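# Refit the band around a carton and its corner guard

## Task

Slip the band back so it loops around both the carton and the corner guard laid against it. The guard is loose and must not be shifted from its spot at all, since displacing it fails the task immediately. The carton has to end up sitting flat. The result counts only if it stays in place by itself once the grippers let go.

## Robot and tools

Robot: two arms, left_arm and right_arm, facing each other across a table. left_arm's base is on the +y side. The names do not match left or right in any picture. Shared scene frame: origin at the table centre, +z up, table surface at z = +0.020 m. State lines give each gripper's end_effector_position (m), end_effector_quat_wxyz, and linear and angular velocities. The printed position can be off from the true one, more so at long reach.

Gripper axes: the fingers point along the gripper's +x and close along its y. The reported position sits between the pads, about 3 to 4 cm back from the fingertips.

execute_actions(actions): a list of actions run in sequence. Each action is a table of up to 15 rows, one row per control step of 1/30 s. If a table has fewer rows, its last row is held until 15 steps have run. Each row holds 14 numbers in [-1, 1], and you must send all 14 even when one arm stays still. The order is left_arm dx, dy, dz, rx, ry, rz, opening, then the same seven for right_arm. dx to rz are an offset, in that gripper's own axes, from the gripper's measured pose at the start of the action. For the first action of a call, that start pose is the last one reported. Rows do not accumulate: every row is measured from the same start. Scale: 1.0 equals 0.6 m, or 180 degrees for the rotation vector rx, ry, rz. The opening is absolute, not an offset: +1 is fully open (0.088 m), and empty fingers meet at about -0.80. Values below that go no further. Closing from fully open takes at least 0.5 s. An empty list just returns state and images.

move(target, speed, blocking): target is a single 14-number row laid out as above. The gripper offsets are measured from the pose in the latest result that shows one, and the openings are absolute and sent at the start. Each gripper travels in a straight line and all paths finish together, taking 0.5 to 10 s. Anything longer is cut off at 10 s. speed is in m/s, from 0.002 to 0.5 (default 0.25), and turning is capped at twice that in rad/s. Moves do not avoid obstacles or the other arm. The gripper can lag, drift off the line or overshoot speed, especially when the arm is near straight. Faster contact hits harder, and a target set deeper past a contact presses harder. The result includes a move: line giving the ending and the limits that acted, plus each gripper's distance from its target. Endings: done, off_target, moving, held (a check blocked the last step) or fault. If only one arm is named, the other finished normally. limits=paced means the sent pose was clipped. limits=held means some steps were blocked, and the arm may then jump faster than speed. With blocking=false the call returns after 0.5 s while motion continues. Until a result shows the move ended, other actions and moves are refused, so call wait or stop first.

wait(seconds): 0 to 10. Arms hold their last command, and a running move carries on. stop(): brakes the running move, and a fast arm needs room to stop. zoom_image(camera, region): region is [x0, y0, x1, y1] in pixels, at most 504x504. Cameras: cam_high, cam_low, cam_left_wrist, cam_right_wrist, all 672x504. finished_scene(scene): ends the given scene (1 or 2) and cannot be undone. Its result reports success and the next task. Replying without a tool call ends everything.

Controller: every step, the commanded pose is clipped to within 70 mm and 16 degrees of the measured pose. Position is favoured over orientation. After an action the arm goes no further than that last clipped pose, so a far target needs more actions. Hand target lines show the pose currently being driven to. A pose unreachable line means the clearance check altered or blocked that arm's command. HELD in the step readings marks a step where the arm's row was held back. Friction can leave the gripper short or slightly tilted, and tiny moves may not happen, so check the pose after each move.

Gripping: grip_measured uses the same scale as the opening command. It reads narrower than the real gap while squeezing, by up to about 0.061. To hold something, command about 0.07 below grip_measured, or less for a lighter grip. Parts thinner than about 3 mm get proportionally less force. Pad force is about 34 to 49 N. grip_effort_n is the motor effort (negative means closing), is capped near 83 N, and keeps a residual value at rest.

Avoid: shifting the guard at all, knocking anything off the table, tipping the carton, dropping or slamming things, and hard pushes. Keep the arms from hitting each other. Too much joint torque causes a 10 s stop. Load limits (N m): waist 18.2, shoulder 22.5, elbow 22.4, wrist pitch 5.92, wrist yaw 5.9, wrist roll 5.54. Holding loads heats the motors: a MOTOR HOT warning appears from 50 °C, and an OVER-TEMPERATURE FAULT at 95 °C. Loose objects may occasionally get nudged.

Each tool is called after "Request:" in YAML: its name, and indented under it one key for each argument.

## Session

Request:
execute_actions:
  actions: []

Scene clock: 0.00 s.
left_arm: end_effector_position=(+0.3767, +0.2705, +0.2342) grip_measured=+0.983 grip_effort_n=n/a end_effector_quat_wxyz=(+0.200, +0.722, +0.370, -0.550) end_effector_velocity=(+0.001, +0.002, -0.002) end_effector_angular_velocity=(+0.007, -0.004, +0.009) | right_arm: end_effector_position=(+0.1242, -0.0971, +0.1440) grip_measured=+0.991 grip_effort_n=n/a end_effector_quat_wxyz=(+0.144, -0.741, -0.014, +0.656) end_effector_velocity=(+0.002, -0.002, +0.000) end_effector_angular_velocity=(-0.009, -0.013, +0.017)
Joint positions: left_arm=[ 0.895  2.116  1.793 -1.301 -0.34   1.769  0.087] | right_arm=[-0.084  2.062  1.631 -0.951  0.171 -1.242  0.088]
Joint velocities: left_arm=[ 0.002  0.002 -0.007  0.007 -0.007 -0.007 -0.   ] | right_arm=[-0.002 -0.002 -0.002 -0.007  0.007 -0.022  0.   ]
Heat: left arm: hottest shoulder 28 °C (+0.0 °C/min); right arm: hottest shoulder 31 °C (+0.0 °C/min).
Hand target (left_arm): +0.377, +0.271, +0.234; +0.200, +0.722, +0.370, -0.550
Hand target (right_arm): +0.124, -0.097, +0.144; -0.144, +0.741, +0.014, -0.656
camera_calibration (this result's frames):
cam_left_wrist: T_world_to_cam=[[-0.767717, 0.633589, 0.0957864, 0.109024], [0.526387, 0.538325, 0.658121, -0.472588], [0.365414, 0.555671, -0.746794, -0.036198], [0, 0, 0, 1]] pos_world=[0.345691, 0.205444, 0.273545]
cam_right_wrist: T_world_to_cam=[[0.199076, 0.949749, 0.24155, 0.0392785], [0.844134, -0.291395, 0.45003, -0.178714], [0.497802, 0.11431, -0.859725, 0.149437], [0, 0, 0, 1]] pos_world=[0.0686491, -0.106463, 0.199414]

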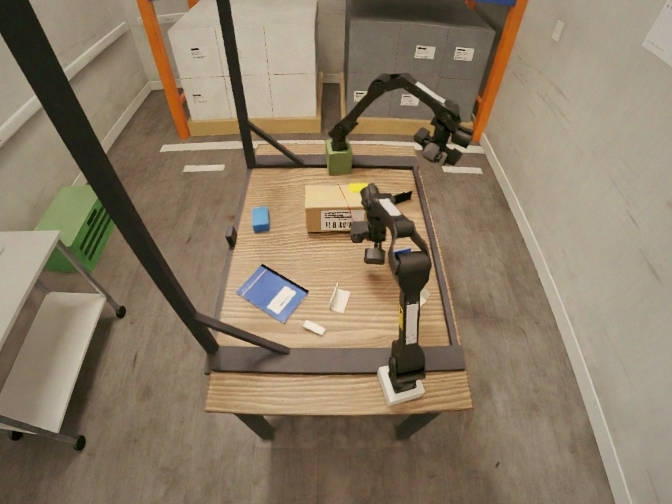

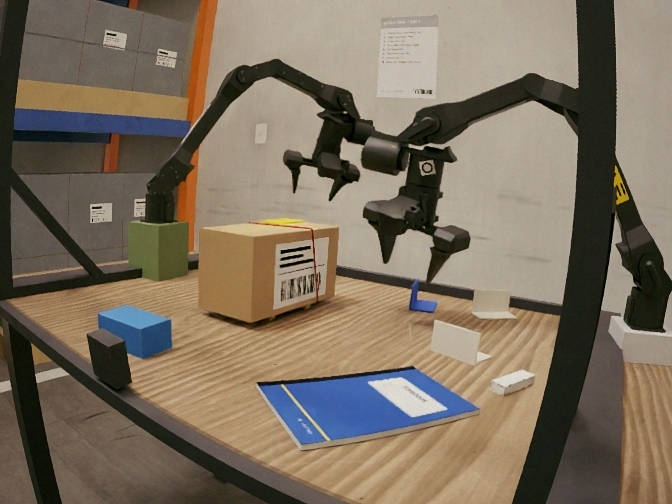

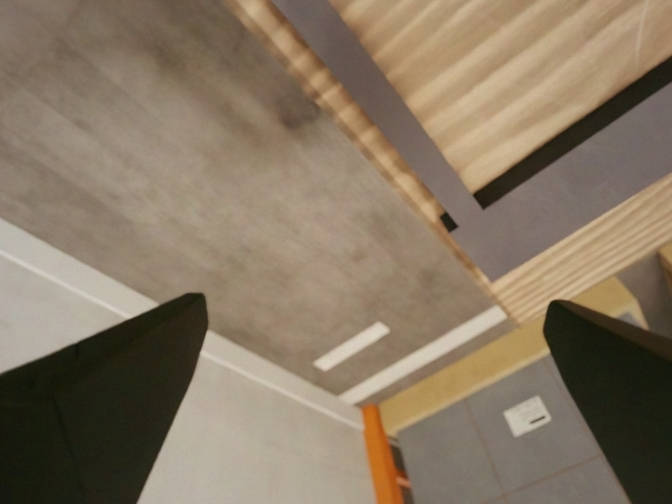

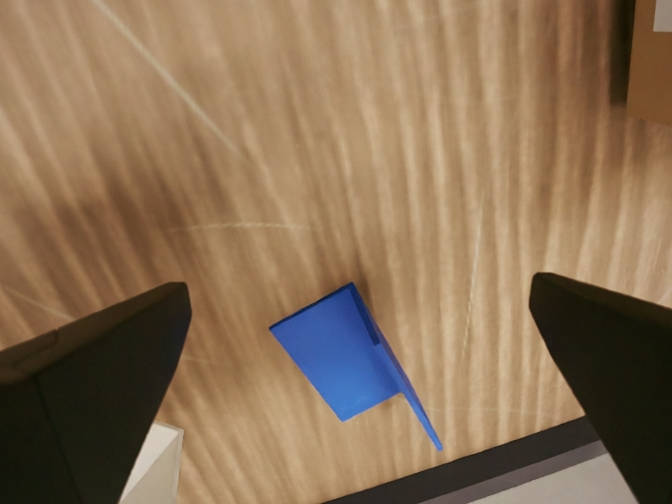

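Request:
move:
  target: [-0.215,-0.43,0.352,-0.724,-0.097,-0.098,1,-0.137,0.26,-0.115,0,0,0,1]
  speed: 0.4

Request:
move:
  target: [0,0,0,-0.5,0,0,-0.55,0,0,0,0,0,0,1]
  speed: 0.5

Scene clock: 23.47 s.
left_arm: end_effector_position=(+0.0284, +0.2456, +0.3191) grip_measured=+0.983 grip_effort_n=0.7 end_effector_quat_wxyz=(+0.704, +0.002, +0.711, +0.000) end_effector_velocity=(-0.002, +0.005, -0.000) end_effector_angular_velocity=(+0.023, -0.005, +0.024) | right_arm: end_effector_position=(+0.1541, -0.2722, +0.1968) grip_measured=+0.991 grip_effort_n=1.2 end_effector_quat_wxyz=(+0.147, -0.740, -0.016, +0.656) end_effector_velocity=(+0.002, -0.005, -0.000) end_effector_angular_velocity=(-0.019, +0.003, +0.001)
Joint positions: left_arm=[-0.03   1.239  1.194 -1.53   0.01  -1.444  0.087] | right_arm=[-0.091  1.347  1.028 -1.055  0.171 -1.249  0.088]
Joint velocities: left_arm=[-0.012 -0.002 -0.002 -0.022 -0.007 -0.037 -0.   ] | right_arm=[-0.007 -0.007 -0.002 -0.022 -0.007 -0.007  0.   ]
Heat: left arm: hottest shoulder 34 °C (+15.3 °C/min); right arm: hottest shoulder 39 °C (+20.5 °C/min).
Hand target (left_arm): +0.028, +0.247, +0.320; +0.705, -0.000, +0.709, +0.001
Hand target (right_arm): +0.155, -0.277, +0.195; -0.144, +0.741, +0.014, -0.656
Off the commanded pose (left_arm): 0.005 m, 1 deg.
Off the commanded pose (right_arm): 0.006 m, 0 deg.
move: done
camera_calibration (this result's frames):
cam_left_wrist: T_world_to_cam=[[0.0227158, -0.999567, -0.0186884, 0.264485], [-0.918026, -0.0282574, 0.395513, -0.067671], [-0.39587, 0.00817209, -0.91827, 0.379066], [0, 0, 0, 1]] pos_world=[0.0819289, 0.259361, 0.379792]
cam_right_wrist: T_world_to_cam=[[0.199237, 0.948, 0.248196, 0.185126], [0.84397, -0.29471, 0.448176, -0.279274], [0.498016, 0.120177, -0.8588, 0.201352], [0, 0, 0, 1]] pos_world=[0.0985382, -0.282003, 0.252138]

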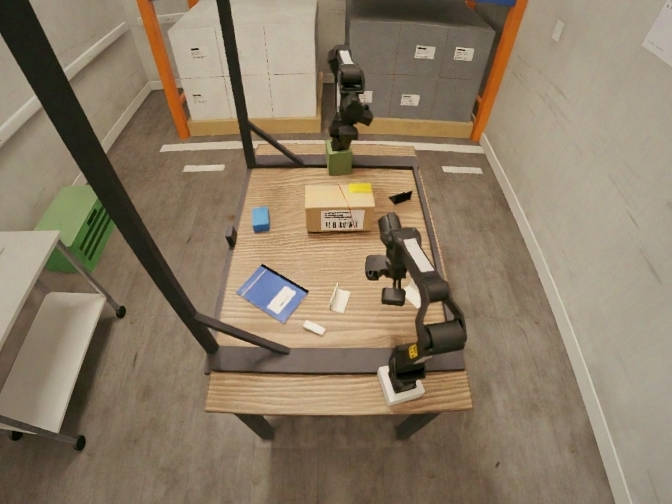

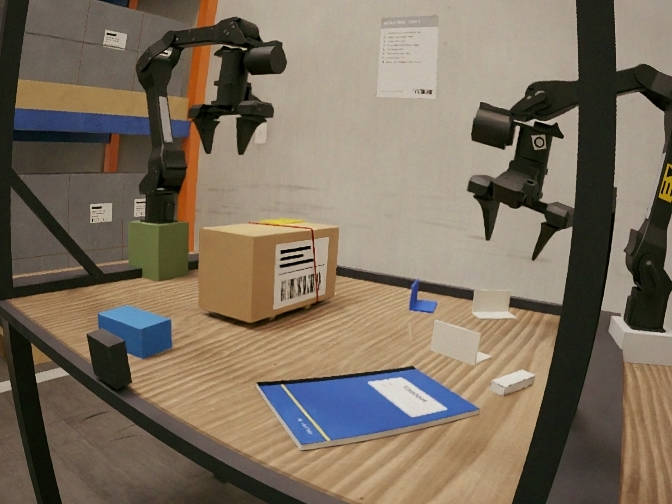

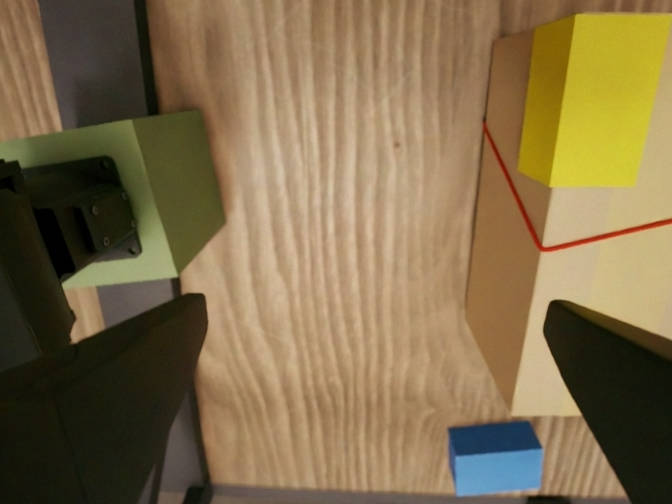

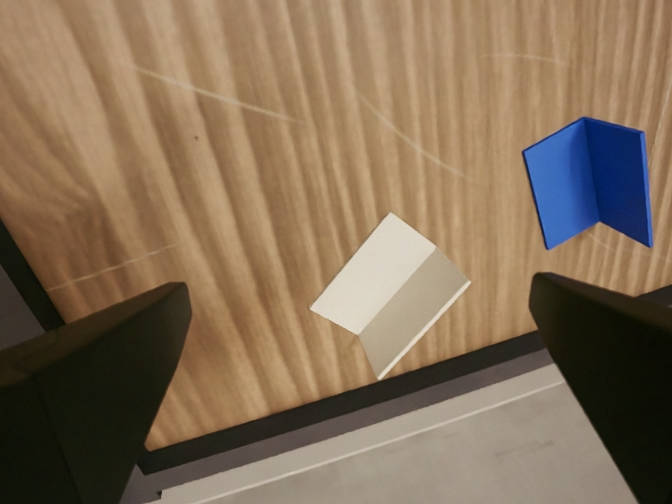

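Scene clock: 25.63 s.
left_arm: end_effector_position=(+0.0286, +0.2456, +0.3191) grip_measured=-0.547 grip_effort_n=-15.6 end_effector_quat_wxyz=(-0.500, +0.494, -0.504, -0.501) end_effector_velocity=(+0.000, +0.002, -0.001) end_effector_angular_velocity=(+0.013, -0.006, +0.005) | right_arm: end_effector_position=(+0.1541, -0.2723, +0.1967) grip_measured=+0.991 grip_effort_n=1.6 end_effector_quat_wxyz=(+0.146, -0.740, -0.016, +0.656) end_effector_velocity=(-0.000, -0.002, -0.001) end_effector_angular_velocity=(-0.011, +0.001, +0.020)
Joint positions: left_arm=[-0.029  1.239  1.194 -1.53   0.01  -3.008  0.012] | right_arm=[-0.091  1.347  1.027 -1.055  0.171 -1.249  0.088]
Joint velocities: left_arm=[-0.002  0.002 -0.002 -0.007 -0.007 -0.007 -0.   ] | right_arm=[-0.002 -0.002 -0.002 -0.007 -0.007 -0.022  0.   ]
Heat: left arm: hottest shoulder 34 °C (+14.0 °C/min); right arm: hottest shoulder 39 °C (+18.7 °C/min).
Hand target (left_arm): +0.028, +0.246, +0.319; +0.499, -0.496, +0.502, +0.503
Hand target (right_arm): +0.154, -0.272, +0.197; -0.146, +0.740, +0.016, -0.656
Off the commanded pose (left_arm): 0.000 m, 0 deg.
Off the commanded pose (right_arm): 0.000 m, 0 deg.
move: done
camera_calibration (this result's frames):
cam_left_wrist: T_world_to_cam=[[0.999509, 0.0177341, -0.0258187, -0.011035], [0.0262792, -0.923318, 0.383137, 0.129289], [-0.0170442, -0.383628, -0.923331, 0.466155], [0, 0, 0, 1]] pos_world=[0.0155773, 0.2984, 0.380595]
cam_right_wrist: T_world_to_cam=[[0.199222, 0.948093, 0.24785, 0.18533], [0.843944, -0.294541, 0.448336, -0.279243], [0.498066, 0.119853, -0.858816, 0.201167], [0, 0, 0, 1]] pos_world=[0.0985484, -0.282069, 0.252026]

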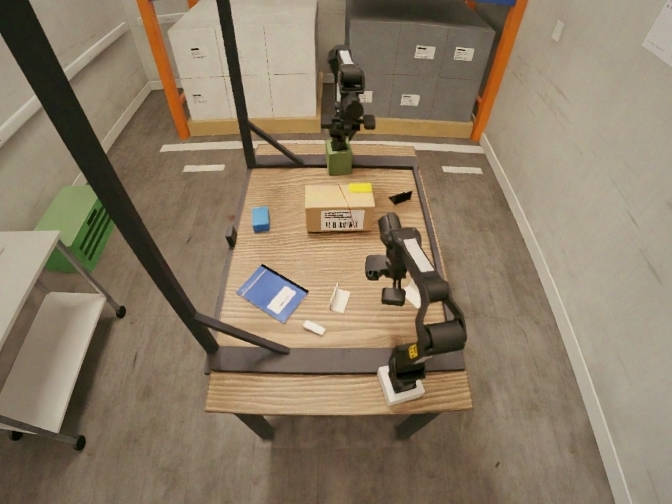

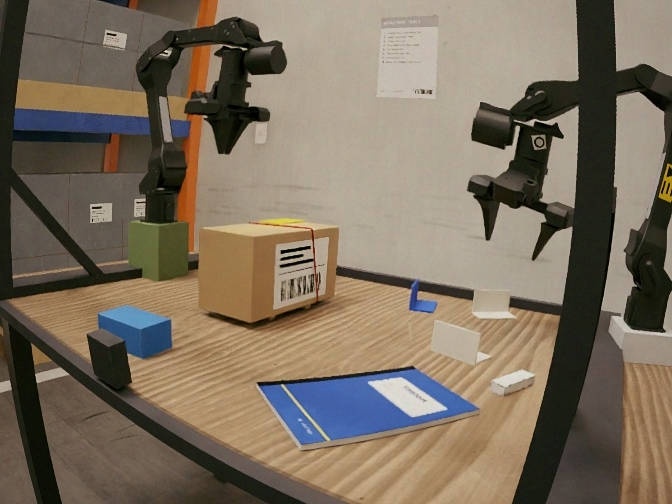

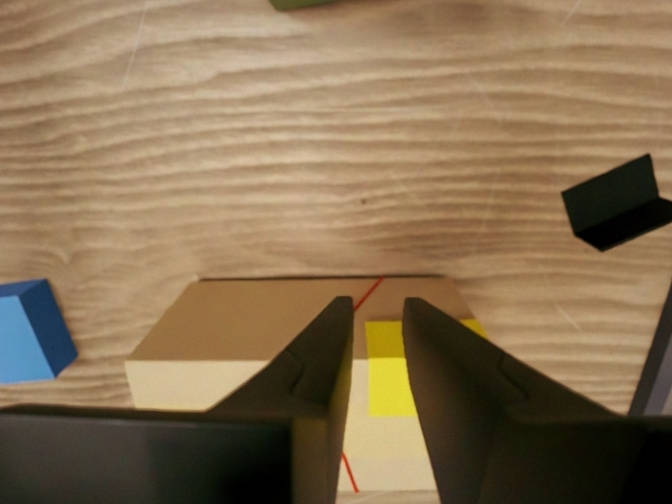

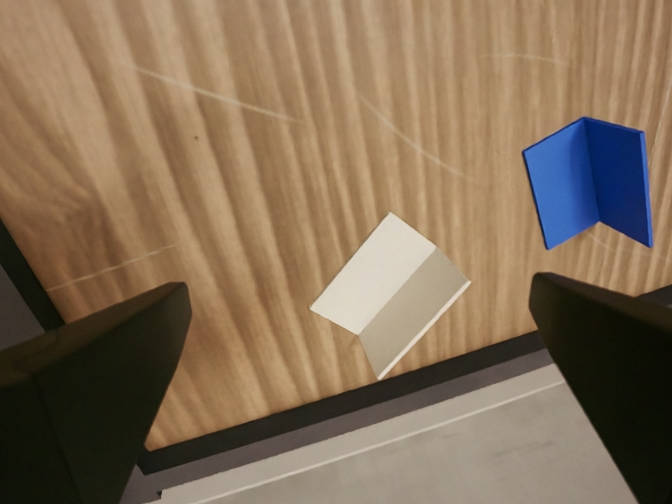

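Request:
move:
  target: [0.157,0.039,-0.184,0,0,0,-0.62,0,0,0,0,0,0,1]
  speed: 0.25

Request:
zoom_image:
  camera: "cam_high"
  region: [295, 150, 395, 240]

Scene clock: 38.33 s.
left_arm: end_effector_position=(+0.0060, +0.1383, +0.2257) grip_measured=-0.617 grip_effort_n=-15.6 end_effector_quat_wxyz=(-0.501, +0.494, -0.506, -0.499) end_effector_velocity=(+0.001, -0.002, -0.001) end_effector_angular_velocity=(-0.002, -0.022, +0.000) | right_arm: end_effector_position=(+0.1541, -0.2723, +0.1967) grip_measured=+0.991 grip_effort_n=1.2 end_effector_quat_wxyz=(+0.146, -0.740, -0.016, +0.656) end_effector_velocity=(-0.003, +0.001, -0.000) end_effector_angular_velocity=(+0.003, +0.021, +0.009)
Joint positions: left_arm=[-0.154  1.651  1.178 -1.098  0.01  -3.127  0.009] | right_arm=[-0.091  1.347  1.027 -1.055  0.171 -1.249  0.088]
Joint velocities: left_arm=[-0.007  0.007  0.002  0.007 -0.022 -0.007  0.   ] | right_arm=[-0.002 -0.002 -0.002  0.007 -0.022 -0.007 -0.   ]
Heat: left arm: hottest shoulder 32 °C (+6.3 °C/min); right arm: hottest shoulder 37 °C (+9.4 °C/min).
Hand target (left_arm): +0.005, +0.136, +0.224; +0.501, -0.493, +0.505, +0.501
Hand target (right_arm): +0.154, -0.272, +0.197; -0.146, +0.740, +0.016, -0.656
Off the commanded pose (left_arm): 0.004 m, 0 deg.
Off the commanded pose (right_arm): 0.000 m, 0 deg.
joint sent to its limit (left arm) — the command would take joint 6 (wrist roll) past its lower limit, so that joint was sent only as far as its limit.
move: done
camera_calibration (this result's frames):
cam_left_wrist: T_world_to_cam=[[0.999611, 0.0115321, -0.02539, 0.0117972], [0.0204558, -0.922036, 0.386563, 0.0656257], [-0.0189526, -0.386932, -0.921914, 0.338513], [0, 0, 0, 1]] pos_world=[-0.00671936, 0.191354, 0.287011]
cam_right_wrist: T_world_to_cam=[[0.199222, 0.948093, 0.24785, 0.18533], [0.843944, -0.294541, 0.448336, -0.279243], [0.498066, 0.119853, -0.858816, 0.201167], [0, 0, 0, 1]] pos_world=[0.0985484, -0.282069, 0.252026]

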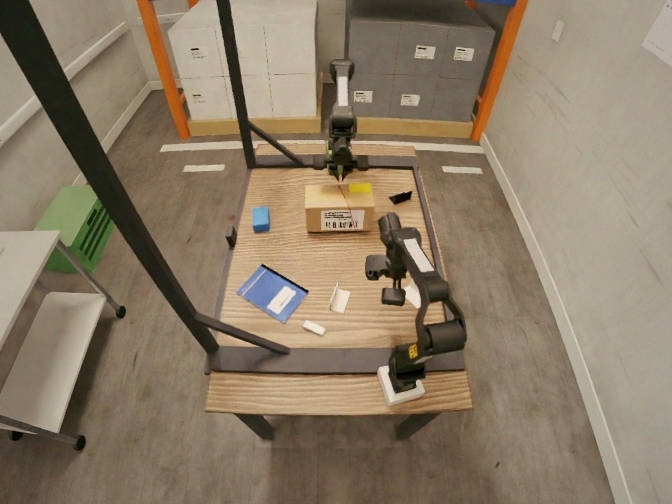

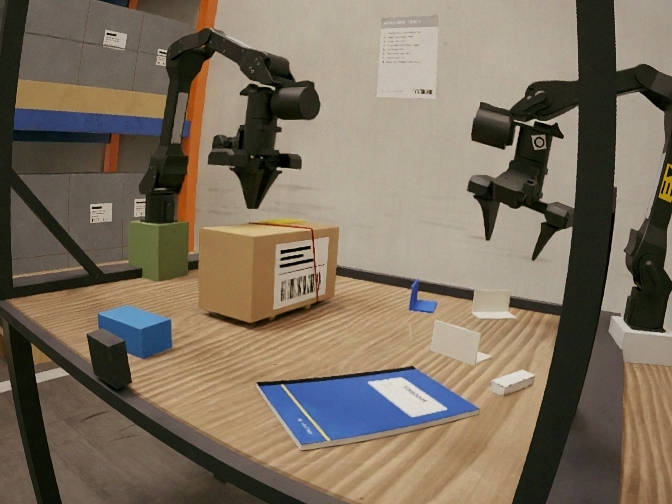

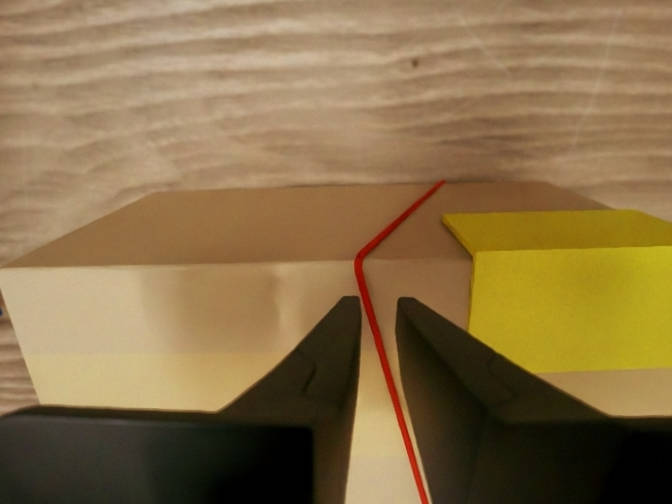

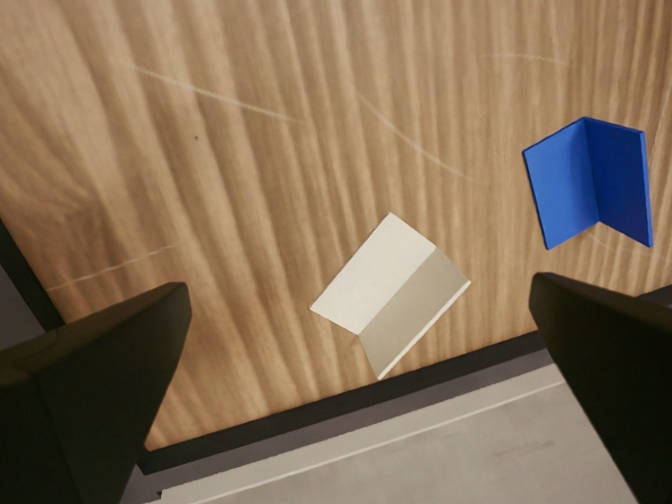

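Region (295, 150, 395, 240) of cam_high's 672x504 image, scaled by 5.040, with more detail than that image has; it fills the top 454 rows of this view, and the rest is white.

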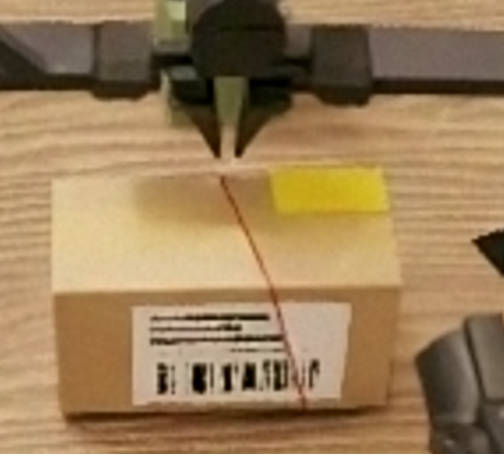

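Request:
execute_actions:
  actions:
    - [[0.008,0,-0.015,0,0,0,-0.62,0,0,0,0,0,0,1],[0.015,0,-0.027,0,0,0,-0.62,0,0,0,0,0,0,1],[0.024,0,-0.027,0,0,0,-0.62,0,0,0,0,0,0,1]]

Scene clock: 46.90 s.
left_arm: end_effector_position=(+0.0060, +0.1241, +0.2137) grip_measured=-0.617 grip_effort_n=-15.6 end_effector_quat_wxyz=(-0.499, +0.496, -0.508, -0.497) end_effector_velocity=(-0.002, +0.004, -0.001) end_effector_angular_velocity=(+0.012, +0.007, +0.005) | right_arm: end_effector_position=(+0.1541, -0.2723, +0.1967) grip_measured=+0.991 grip_effort_n=1.6 end_effector_quat_wxyz=(+0.146, -0.740, -0.016, +0.656) end_effector_velocity=(-0.002, +0.001, -0.001) end_effector_angular_velocity=(-0.004, -0.000, +0.039)
Joint positions: left_arm=[-0.154  1.71   1.195 -1.05   0.01  -3.127  0.009] | right_arm=[-0.091  1.347  1.027 -1.055  0.171 -1.249  0.088]
Joint velocities: left_arm=[-0.002 -0.002 -0.007 -0.007  0.007 -0.007 -0.   ] | right_arm=[ 0.002  0.002 -0.002  0.007 -0.007 -0.037 -0.   ]
Heat: left arm: hottest shoulder 32 °C (+5.1 °C/min); right arm: hottest shoulder 36 °C (+6.4 °C/min).
Hand target (left_arm): +0.006, +0.122, +0.211; +0.501, -0.494, +0.506, +0.499
Hand target (right_arm): +0.154, -0.272, +0.197; -0.146, +0.740, +0.016, -0.656
Off the commanded pose (left_arm): 0.003 m, 0 deg.
Off the commanded pose (right_arm): 0.000 m, 0 deg.
Step readings (end_effector_position):
0: left_arm (+0.0060, +0.1382, +0.2256) | right_arm (+0.1541, -0.2723, +0.1967)
1: left_arm (+0.0060, +0.1377, +0.2252) | right_arm (+0.1541, -0.2723, +0.1967)
2: left_arm (+0.0060, +0.1359, +0.2244) | right_arm (+0.1541, -0.2723, +0.1967)
4: left_arm (+0.0060, +0.1274, +0.2211) | right_arm (+0.1541, -0.2723, +0.1967)
8: left_arm (+0.0060, +0.1251, +0.2143) | right_arm (+0.1541, -0.2723, +0.1967)
15: end_effector_position above
camera_calibration (this result's frames):
cam_left_wrist: T_world_to_cam=[[0.999611, 0.0113769, -0.0254591, 0.0116898], [0.0204554, -0.91966, 0.392183, 0.0556606], [-0.0189519, -0.392551, -0.919535, 0.322197], [0, 0, 0, 1]] pos_world=[-0.00671754, 0.177535, 0.27474]
cam_right_wrist: T_world_to_cam=[[0.199222, 0.948093, 0.24785, 0.18533], [0.843944, -0.294541, 0.448336, -0.279243], [0.498066, 0.119853, -0.858816, 0.201167], [0, 0, 0, 1]] pos_world=[0.0985484, -0.282069, 0.252026]

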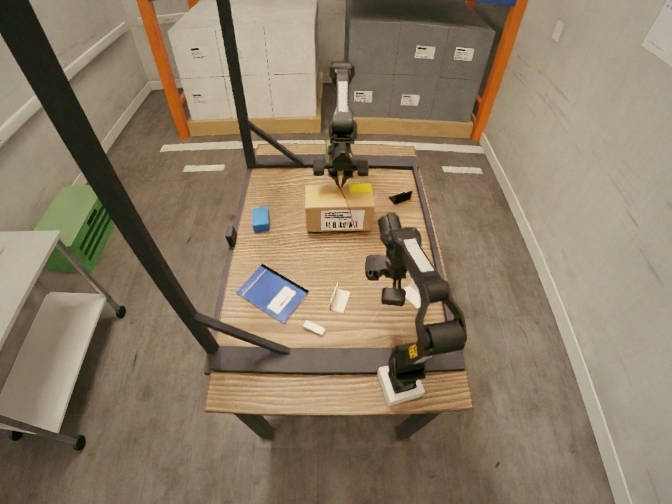

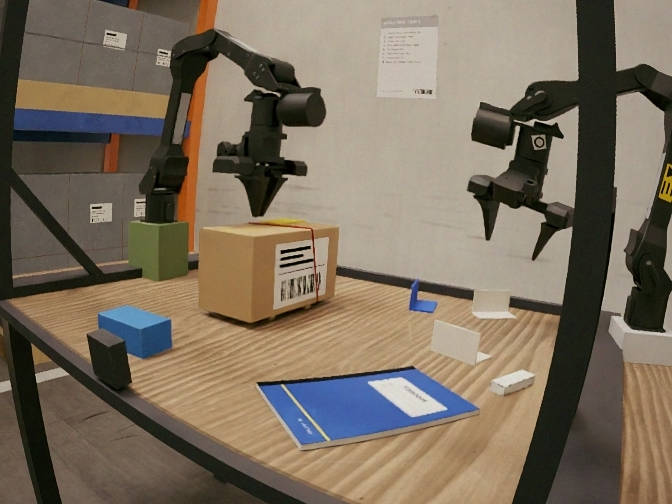

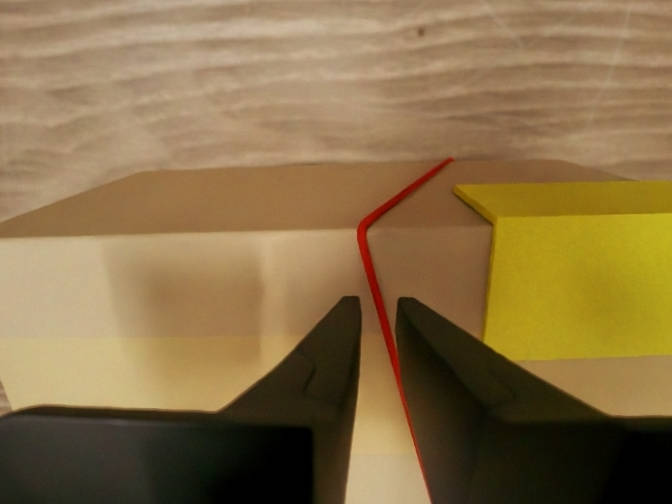

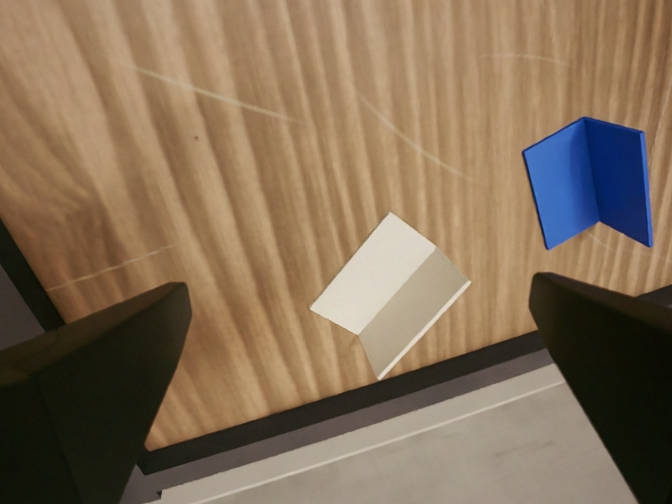

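Request:
execute_actions:
  actions:
    - [[0.012,-0.001,-0.005,0,0,0,-0.62,0,0,0,0,0,0,1],[0.024,-0.002,-0.01,0,0,0,-0.62,0,0,0,0,0,0,1]]

Scene clock: 54.20 s.
left_arm: end_effector_position=(+0.0062, +0.1158, +0.2055) grip_measured=-0.617 grip_effort_n=-15.6 end_effector_quat_wxyz=(-0.494, +0.501, -0.512, -0.492) end_effector_velocity=(-0.002, +0.005, +0.001) end_effector_angular_velocity=(+0.017, +0.008, +0.019) | right_arm: end_effector_position=(+0.1541, -0.2723, +0.1967) grip_measured=+0.991 grip_effort_n=1.2 end_effector_quat_wxyz=(+0.146, -0.740, -0.016, +0.656) end_effector_velocity=(+0.000, -0.005, -0.001) end_effector_angular_velocity=(-0.024, +0.002, +0.006)
Joint positions: left_arm=[-0.153  1.733  1.188 -0.999  0.01  -3.127  0.009] | right_arm=[-0.091  1.347  1.027 -1.055  0.171 -1.249  0.088]
Joint velocities: left_arm=[-0.002 -0.007 -0.002 -0.022  0.007 -0.022 -0.   ] | right_arm=[-0.002 -0.002 -0.002 -0.022 -0.007 -0.007  0.   ]
Heat: left arm: hottest shoulder 31 °C (+3.3 °C/min); right arm: hottest shoulder 36 °C (+5.5 °C/min).
Hand target (left_arm): +0.007, +0.118, +0.199; +0.499, -0.495, +0.508, +0.497
Hand target (right_arm): +0.154, -0.272, +0.197; -0.146, +0.740, +0.016, -0.656
Off the commanded pose (left_arm): 0.007 m, 1 deg.
Off the commanded pose (right_arm): 0.000 m, 0 deg.
Step readings (end_effector_position):
0: left_arm (+0.0060, +0.1240, +0.2137) | right_arm (+0.1541, -0.2723, +0.1967)
1: left_arm (+0.0060, +0.1235, +0.2136) | right_arm (+0.1541, -0.2723, +0.1967)
2: left_arm (+0.0060, +0.1217, +0.2128) | right_arm (+0.1541, -0.2723, +0.1967)
4: left_arm (+0.0060, +0.1168, +0.2107) | right_arm (+0.1541, -0.2723, +0.1967)
8: left_arm (+0.0061, +0.1166, +0.2059) | right_arm (+0.1541, -0.2723, +0.1967)
15: end_effector_position above
camera_calibration (this result's frames):
cam_left_wrist: T_world_to_cam=[[0.999603, 0.0116323, -0.0256771, 0.0113528], [0.02115, -0.911684, 0.410348, 0.046592], [-0.0186361, -0.410728, -0.911568, 0.311826], [0, 0, 0, 1]] pos_world=[-0.00652245, 0.170421, 0.265423]
cam_right_wrist: T_world_to_cam=[[0.199222, 0.948093, 0.24785, 0.18533], [0.843944, -0.294541, 0.448336, -0.279243], [0.498066, 0.119853, -0.858816, 0.201167], [0, 0, 0, 1]] pos_world=[0.0985484, -0.282069, 0.252026]

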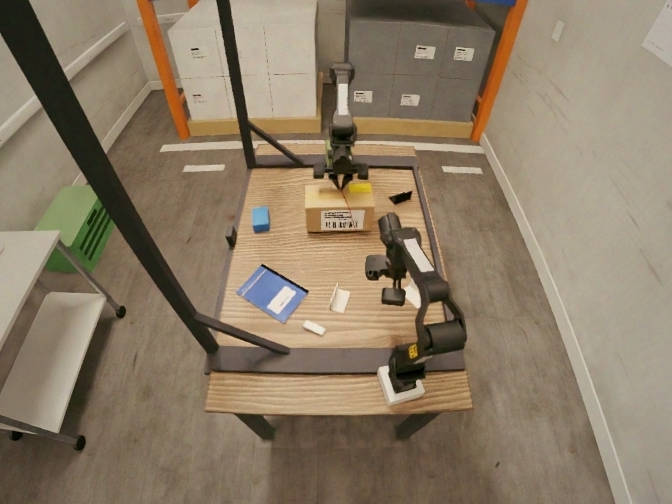

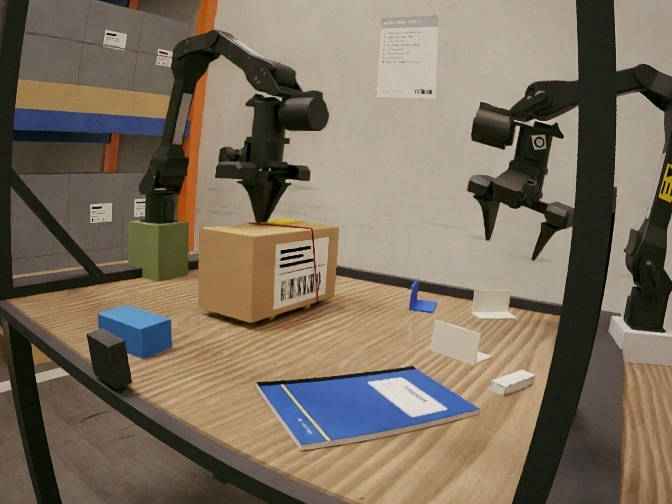

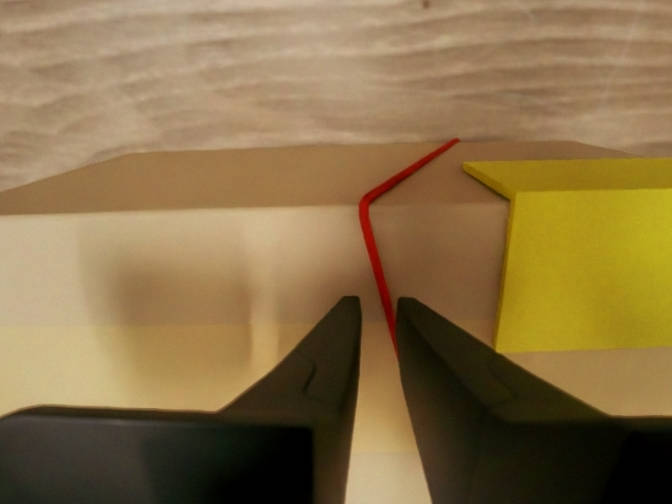

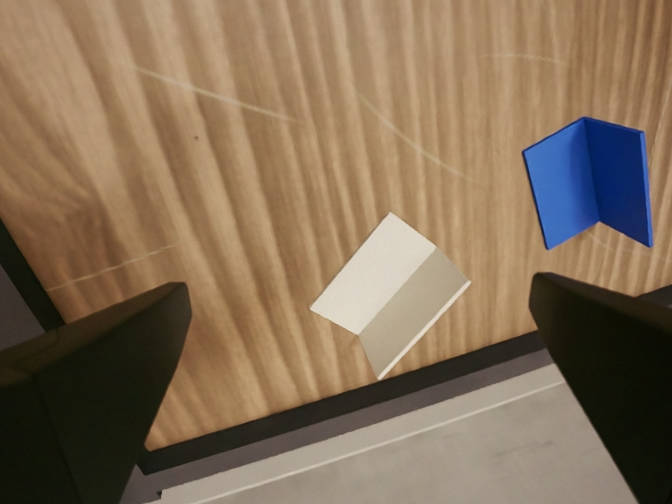

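Request:
execute_actions:
  actions:
    - [[-0.002,0,0.018,0,0,0,-0.62,0,0,0,0,0,0,1]]
    - [[0.01,0,0.003,0,0,0,-0.62,0,0,0,0,0,0,1]]

Scene clock: 59.07 s.
left_arm: end_effector_position=(+0.0062, +0.1238, +0.2015) grip_measured=-0.617 grip_effort_n=-15.6 end_effector_quat_wxyz=(-0.493, +0.502, -0.513, -0.491) end_effector_velocity=(+0.003, +0.001, -0.001) end_effector_angular_velocity=(-0.002, -0.036, +0.016) | right_arm: end_effector_position=(+0.1541, -0.2723, +0.1967) grip_measured=+0.991 grip_effort_n=1.2 end_effector_quat_wxyz=(+0.146, -0.740, -0.016, +0.656) end_effector_velocity=(+0.000, -0.004, +0.000) end_effector_angular_velocity=(-0.019, +0.003, +0.006)
Joint positions: left_arm=[-0.153  1.706  1.14  -0.974  0.01  -3.127  0.009] | right_arm=[-0.091  1.347  1.027 -1.055  0.171 -1.249  0.088]
Joint velocities: left_arm=[-0.007 -0.002 -0.007  0.007 -0.037 -0.022 -0.   ] | right_arm=[-0.002 -0.002  0.002 -0.022 -0.007 -0.007 -0.   ]
Heat: left arm: hottest shoulder 32 °C (+4.1 °C/min); right arm: hottest shoulder 36 °C (+5.1 °C/min).
Hand target (left_arm): +0.006, +0.126, +0.199; +0.495, -0.500, +0.511, +0.494
Hand target (right_arm): +0.154, -0.272, +0.197; -0.146, +0.740, +0.016, -0.656
Off the commanded pose (left_arm): 0.003 m, 0 deg.
Off the commanded pose (right_arm): 0.000 m, 0 deg.
Step readings (end_effector_position; steps 1 to 15: 1st action; 16 to 30: 2nd action):
0: left_arm (+0.0062, +0.1157, +0.2055) | right_arm (+0.1541, -0.2723, +0.1967)
1: left_arm (+0.0062, +0.1162, +0.2050) | right_arm (+0.1541, -0.2723, +0.1967)
2: left_arm (+0.0062, +0.1177, +0.2046) | right_arm (+0.1541, -0.2723, +0.1967)
4: left_arm (+0.0062, +0.1222, +0.2036) | right_arm (+0.1541, -0.2723, +0.1967)
8: left_arm (+0.0062, +0.1242, +0.2042) | right_arm (+0.1541, -0.2723, +0.1967)
15: left_arm (+0.0062, +0.1244, +0.2050) | right_arm (+0.1541, -0.2723, +0.1967)
16: left_arm (+0.0062, +0.1244, +0.2045) | right_arm (+0.1541, -0.2723, +0.1967)
17: left_arm (+0.0062, +0.1240, +0.2037) | right_arm (+0.1541, -0.2723, +0.1967)
19: left_arm (+0.0062, +0.1240, +0.2025) | right_arm (+0.1541, -0.2723, +0.1967)
23: left_arm (+0.0062, +0.1239, +0.2016) | right_arm (+0.1541, -0.2723, +0.1967)
30: end_effector_position above
camera_calibration (this result's frames):
cam_left_wrist: T_world_to_cam=[[0.999603, 0.0115343, -0.0257179, 0.0111838], [0.0211486, -0.910112, 0.413823, 0.0546516], [-0.018633, -0.414202, -0.909994, 0.311562], [0, 0, 0, 1]] pos_world=[-0.00652983, 0.17866, 0.261191]
cam_right_wrist: T_world_to_cam=[[0.199222, 0.948093, 0.24785, 0.18533], [0.843944, -0.294541, 0.448336, -0.279243], [0.498066, 0.119853, -0.858816, 0.201167], [0, 0, 0, 1]] pos_world=[0.0985484, -0.282069, 0.252026]

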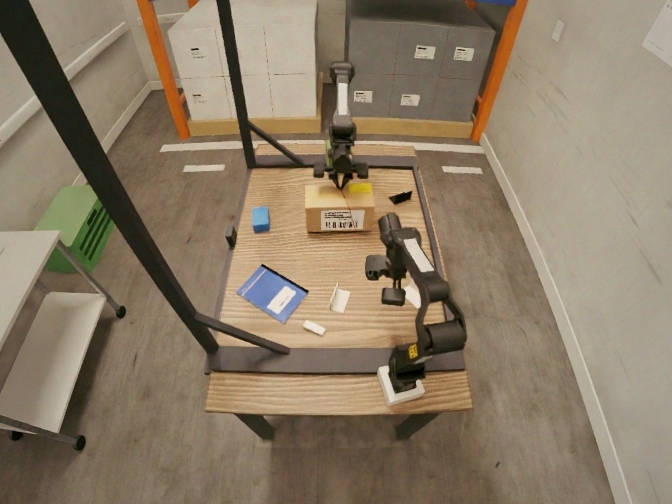

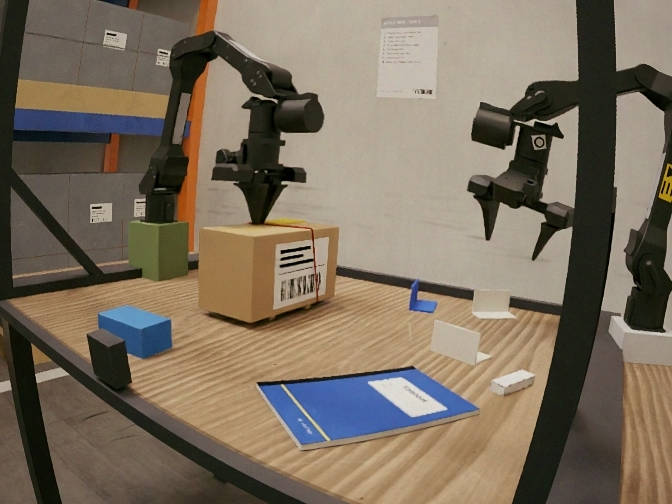

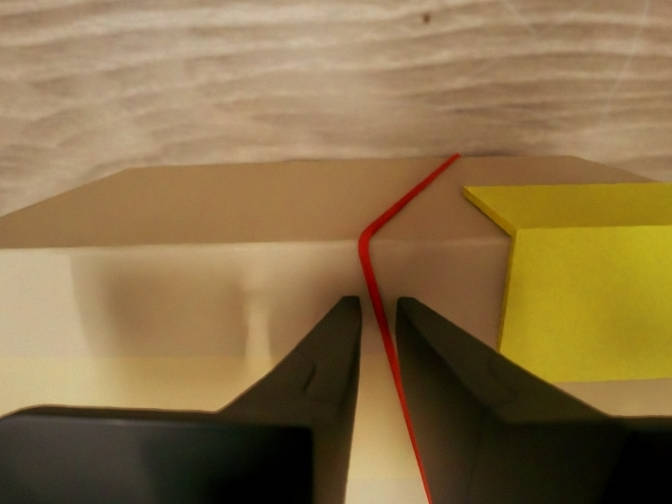

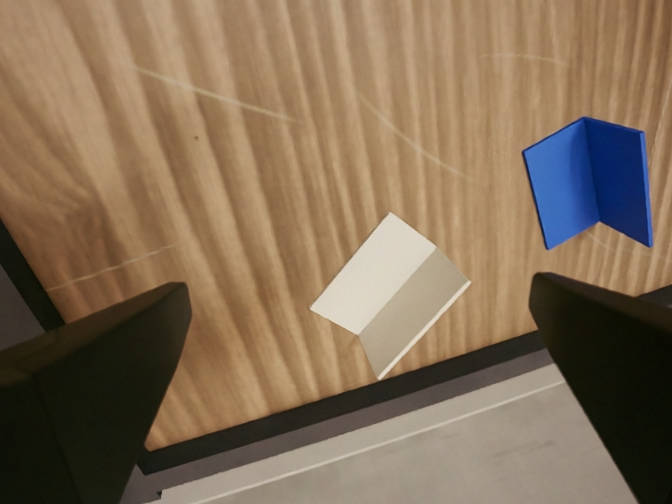

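Request:
execute_actions:
  actions: []

Scene clock: 73.27 s.
left_arm: end_effector_position=(+0.0062, +0.1238, +0.2015) grip_measured=-0.617 grip_effort_n=-15.6 end_effector_quat_wxyz=(-0.493, +0.502, -0.513, -0.491) end_effector_velocity=(-0.000, +0.002, +0.000) end_effector_angular_velocity=(+0.008, +0.008, +0.024) | right_arm: end_effector_position=(+0.1541, -0.2723, +0.1967) grip_measured=+0.991 grip_effort_n=1.2 end_effector_quat_wxyz=(+0.146, -0.740, -0.016, +0.656) end_effector_velocity=(-0.000, -0.002, -0.002) end_effector_angular_velocity=(-0.014, +0.004, +0.006)
Joint positions: left_arm=[-0.153  1.706  1.14  -0.974  0.01  -3.127  0.009] | right_arm=[-0.091  1.347  1.027 -1.055  0.171 -1.249  0.088]
Joint velocities: left_arm=[ 0.002 -0.002 -0.002 -0.007  0.007 -0.022 -0.   ] | right_arm=[-0.002  0.002 -0.002 -0.007 -0.007 -0.007 -0.   ]
Heat: left arm: hottest shoulder 32 °C (+0.0 °C/min); right arm: hottest shoulder 35 °C (-2.0 °C/min).
Hand target (left_arm): +0.006, +0.126, +0.199; +0.495, -0.500, +0.511, +0.494
Hand target (right_arm): +0.154, -0.272, +0.197; -0.146, +0.740, +0.016, -0.656
Off the commanded pose (left_arm): 0.003 m, 0 deg.
Off the commanded pose (right_arm): 0.000 m, 0 deg.
camera_calibration (this result's frames):
cam_left_wrist: T_world_to_cam=[[0.999603, 0.0115343, -0.0257179, 0.0111838], [0.0211486, -0.910112, 0.413823, 0.0546516], [-0.018633, -0.414202, -0.909994, 0.311562], [0, 0, 0, 1]] pos_world=[-0.00652983, 0.17866, 0.261191]
cam_right_wrist: T_world_to_cam=[[0.199222, 0.948093, 0.24785, 0.18533], [0.843944, -0.294541, 0.448336, -0.279243], [0.498066, 0.119853, -0.858816, 0.201167], [0, 0, 0, 1]] pos_world=[0.0985484, -0.282069, 0.252026]

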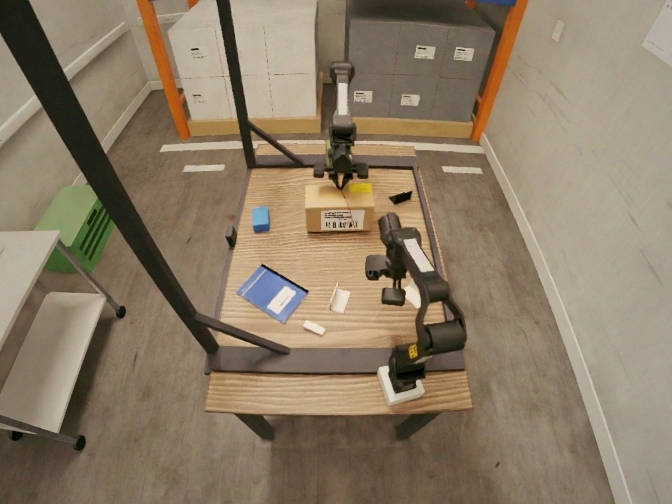

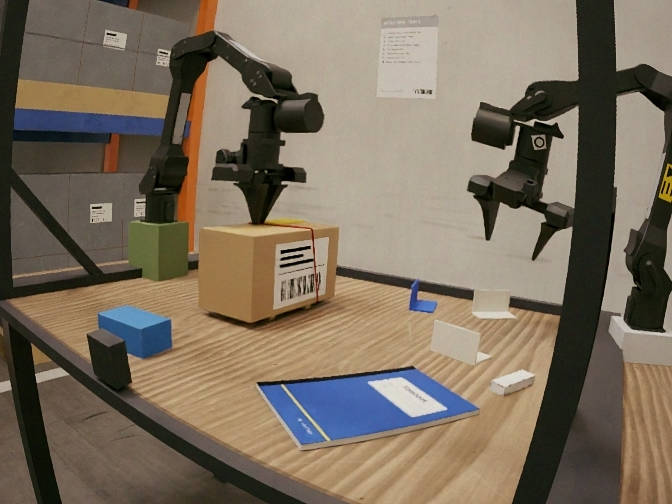

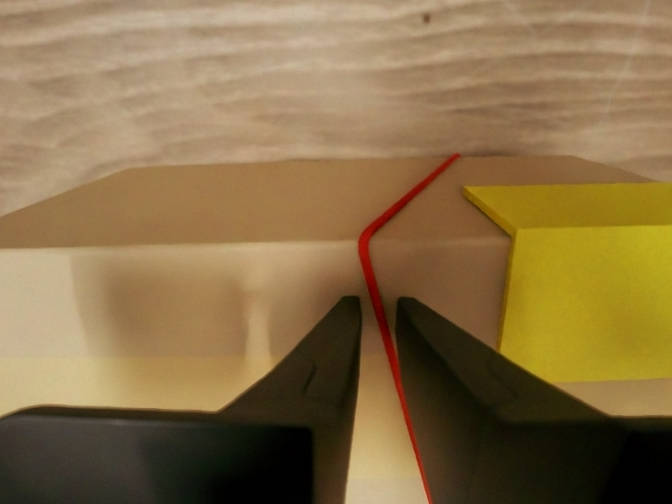

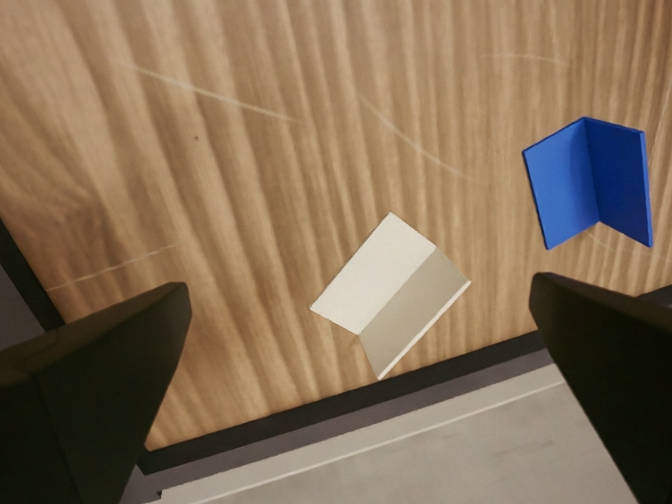

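Request:
execute_actions:
  actions:
    - [[0.010,0,0.003,0,0,0,-0.62,0,0,0,0,0,0,1]]
    - [[0.008,0,0.002,0,0,0,-0.62,0,0,0,0,0,0,1]]

Scene clock: 76.93 s.
left_arm: end_effector_position=(+0.0062, +0.1239, +0.1996) grip_measured=-0.617 grip_effort_n=-15.6 end_effector_quat_wxyz=(-0.491, +0.504, -0.516, -0.489) end_effector_velocity=(+0.000, -0.001, +0.000) end_effector_angular_velocity=(-0.007, -0.007, +0.005) | right_arm: end_effector_position=(+0.1541, -0.2723, +0.1967) grip_measured=+0.991 grip_effort_n=1.2 end_effector_quat_wxyz=(+0.146, -0.740, -0.016, +0.656) end_effector_velocity=(-0.003, +0.001, -0.000) end_effector_angular_velocity=(+0.003, +0.021, +0.009)
Joint positions: left_arm=[-0.153  1.7    1.125 -0.956  0.01  -3.127  0.009] | right_arm=[-0.091  1.347  1.027 -1.055  0.171 -1.249  0.088]
Joint velocities: left_arm=[-0.002 -0.002 -0.002  0.007 -0.007 -0.007 -0.   ] | right_arm=[-0.002 -0.002 -0.002  0.007 -0.022 -0.007  0.   ]
Heat: left arm: hottest shoulder 32 °C (-1.0 °C/min); right arm: hottest shoulder 35 °C (-3.1 °C/min).
Hand target (left_arm): +0.006, +0.125, +0.195; +0.492, -0.503, +0.515, +0.490
Hand target (right_arm): +0.154, -0.272, +0.197; -0.146, +0.740, +0.016, -0.656
Off the commanded pose (left_arm): 0.005 m, 0 deg.
Off the commanded pose (right_arm): 0.000 m, 0 deg.
Step readings (end_effector_position; steps 1 to 15: 1st action; 16 to 30: 2nd action):
0: left_arm (+0.0062, +0.1238, +0.2015) | right_arm (+0.1541, -0.2723, +0.1967)
1: left_arm (+0.0062, +0.1236, +0.2010) | right_arm (+0.1541, -0.2723, +0.1967)
2: left_arm (+0.0062, +0.1237, +0.2004) | right_arm (+0.1541, -0.2723, +0.1967)
4: left_arm (+0.0062, +0.1238, +0.1999) | right_arm (+0.1541, -0.2723, +0.1967)
8: left_arm (+0.0062, +0.1238, +0.1997) | right_arm (+0.1541, -0.2723, +0.1967)
15: left_arm (+0.0062, +0.1239, +0.1998) | right_arm (+0.1541, -0.2723, +0.1967)
16: left_arm (+0.0062, +0.1238, +0.1997) | right_arm (+0.1541, -0.2723, +0.1967)
17: left_arm (+0.0062, +0.1238, +0.1997) | right_arm (+0.1541, -0.2723, +0.1967)
19: left_arm (+0.0062, +0.1239, +0.1997) | right_arm (+0.1541, -0.2723, +0.1967)
23: left_arm (+0.0062, +0.1239, +0.1996) | right_arm (+0.1541, -0.2723, +0.1967)
30: end_effector_position above
camera_calibration (this result's frames):
cam_left_wrist: T_world_to_cam=[[0.999603, 0.0112885, -0.0258182, 0.011186], [0.021145, -0.906124, 0.422484, 0.053306], [-0.0186253, -0.422862, -0.906003, 0.310238], [0, 0, 0, 1]] pos_world=[-0.00653046, 0.179363, 0.258844]
cam_right_wrist: T_world_to_cam=[[0.199222, 0.948093, 0.24785, 0.18533], [0.843944, -0.294541, 0.448336, -0.279243], [0.498066, 0.119853, -0.858816, 0.201167], [0, 0, 0, 1]] pos_world=[0.0985484, -0.282069, 0.252026]

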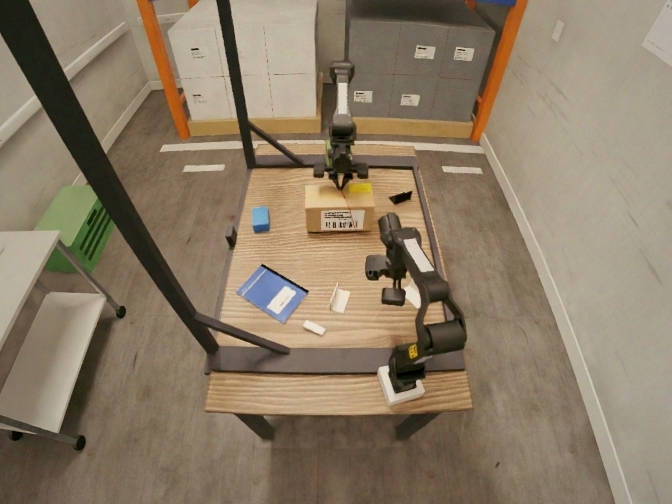

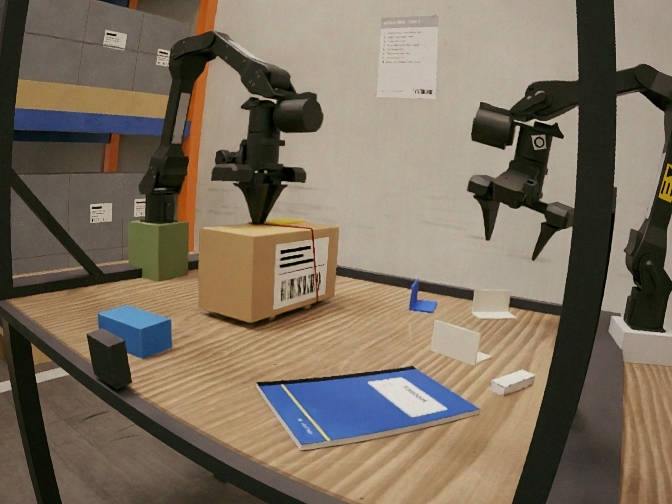

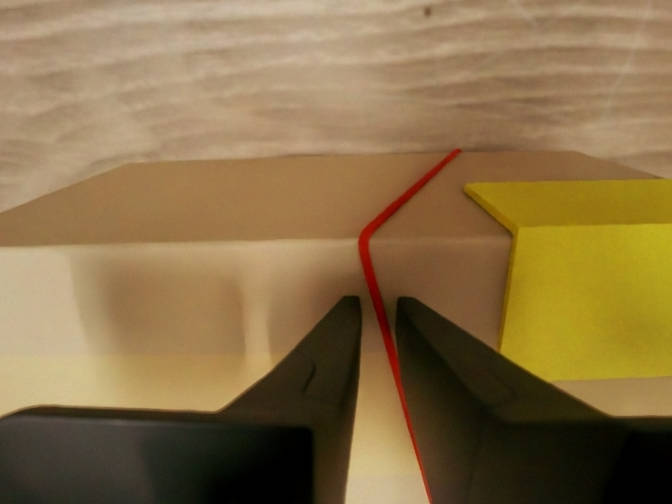

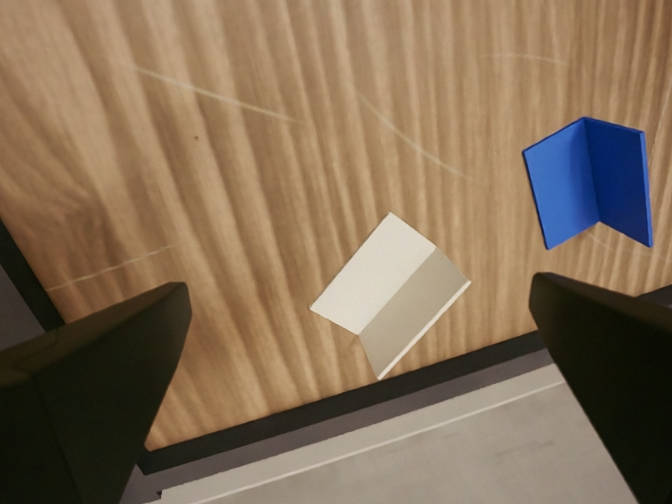

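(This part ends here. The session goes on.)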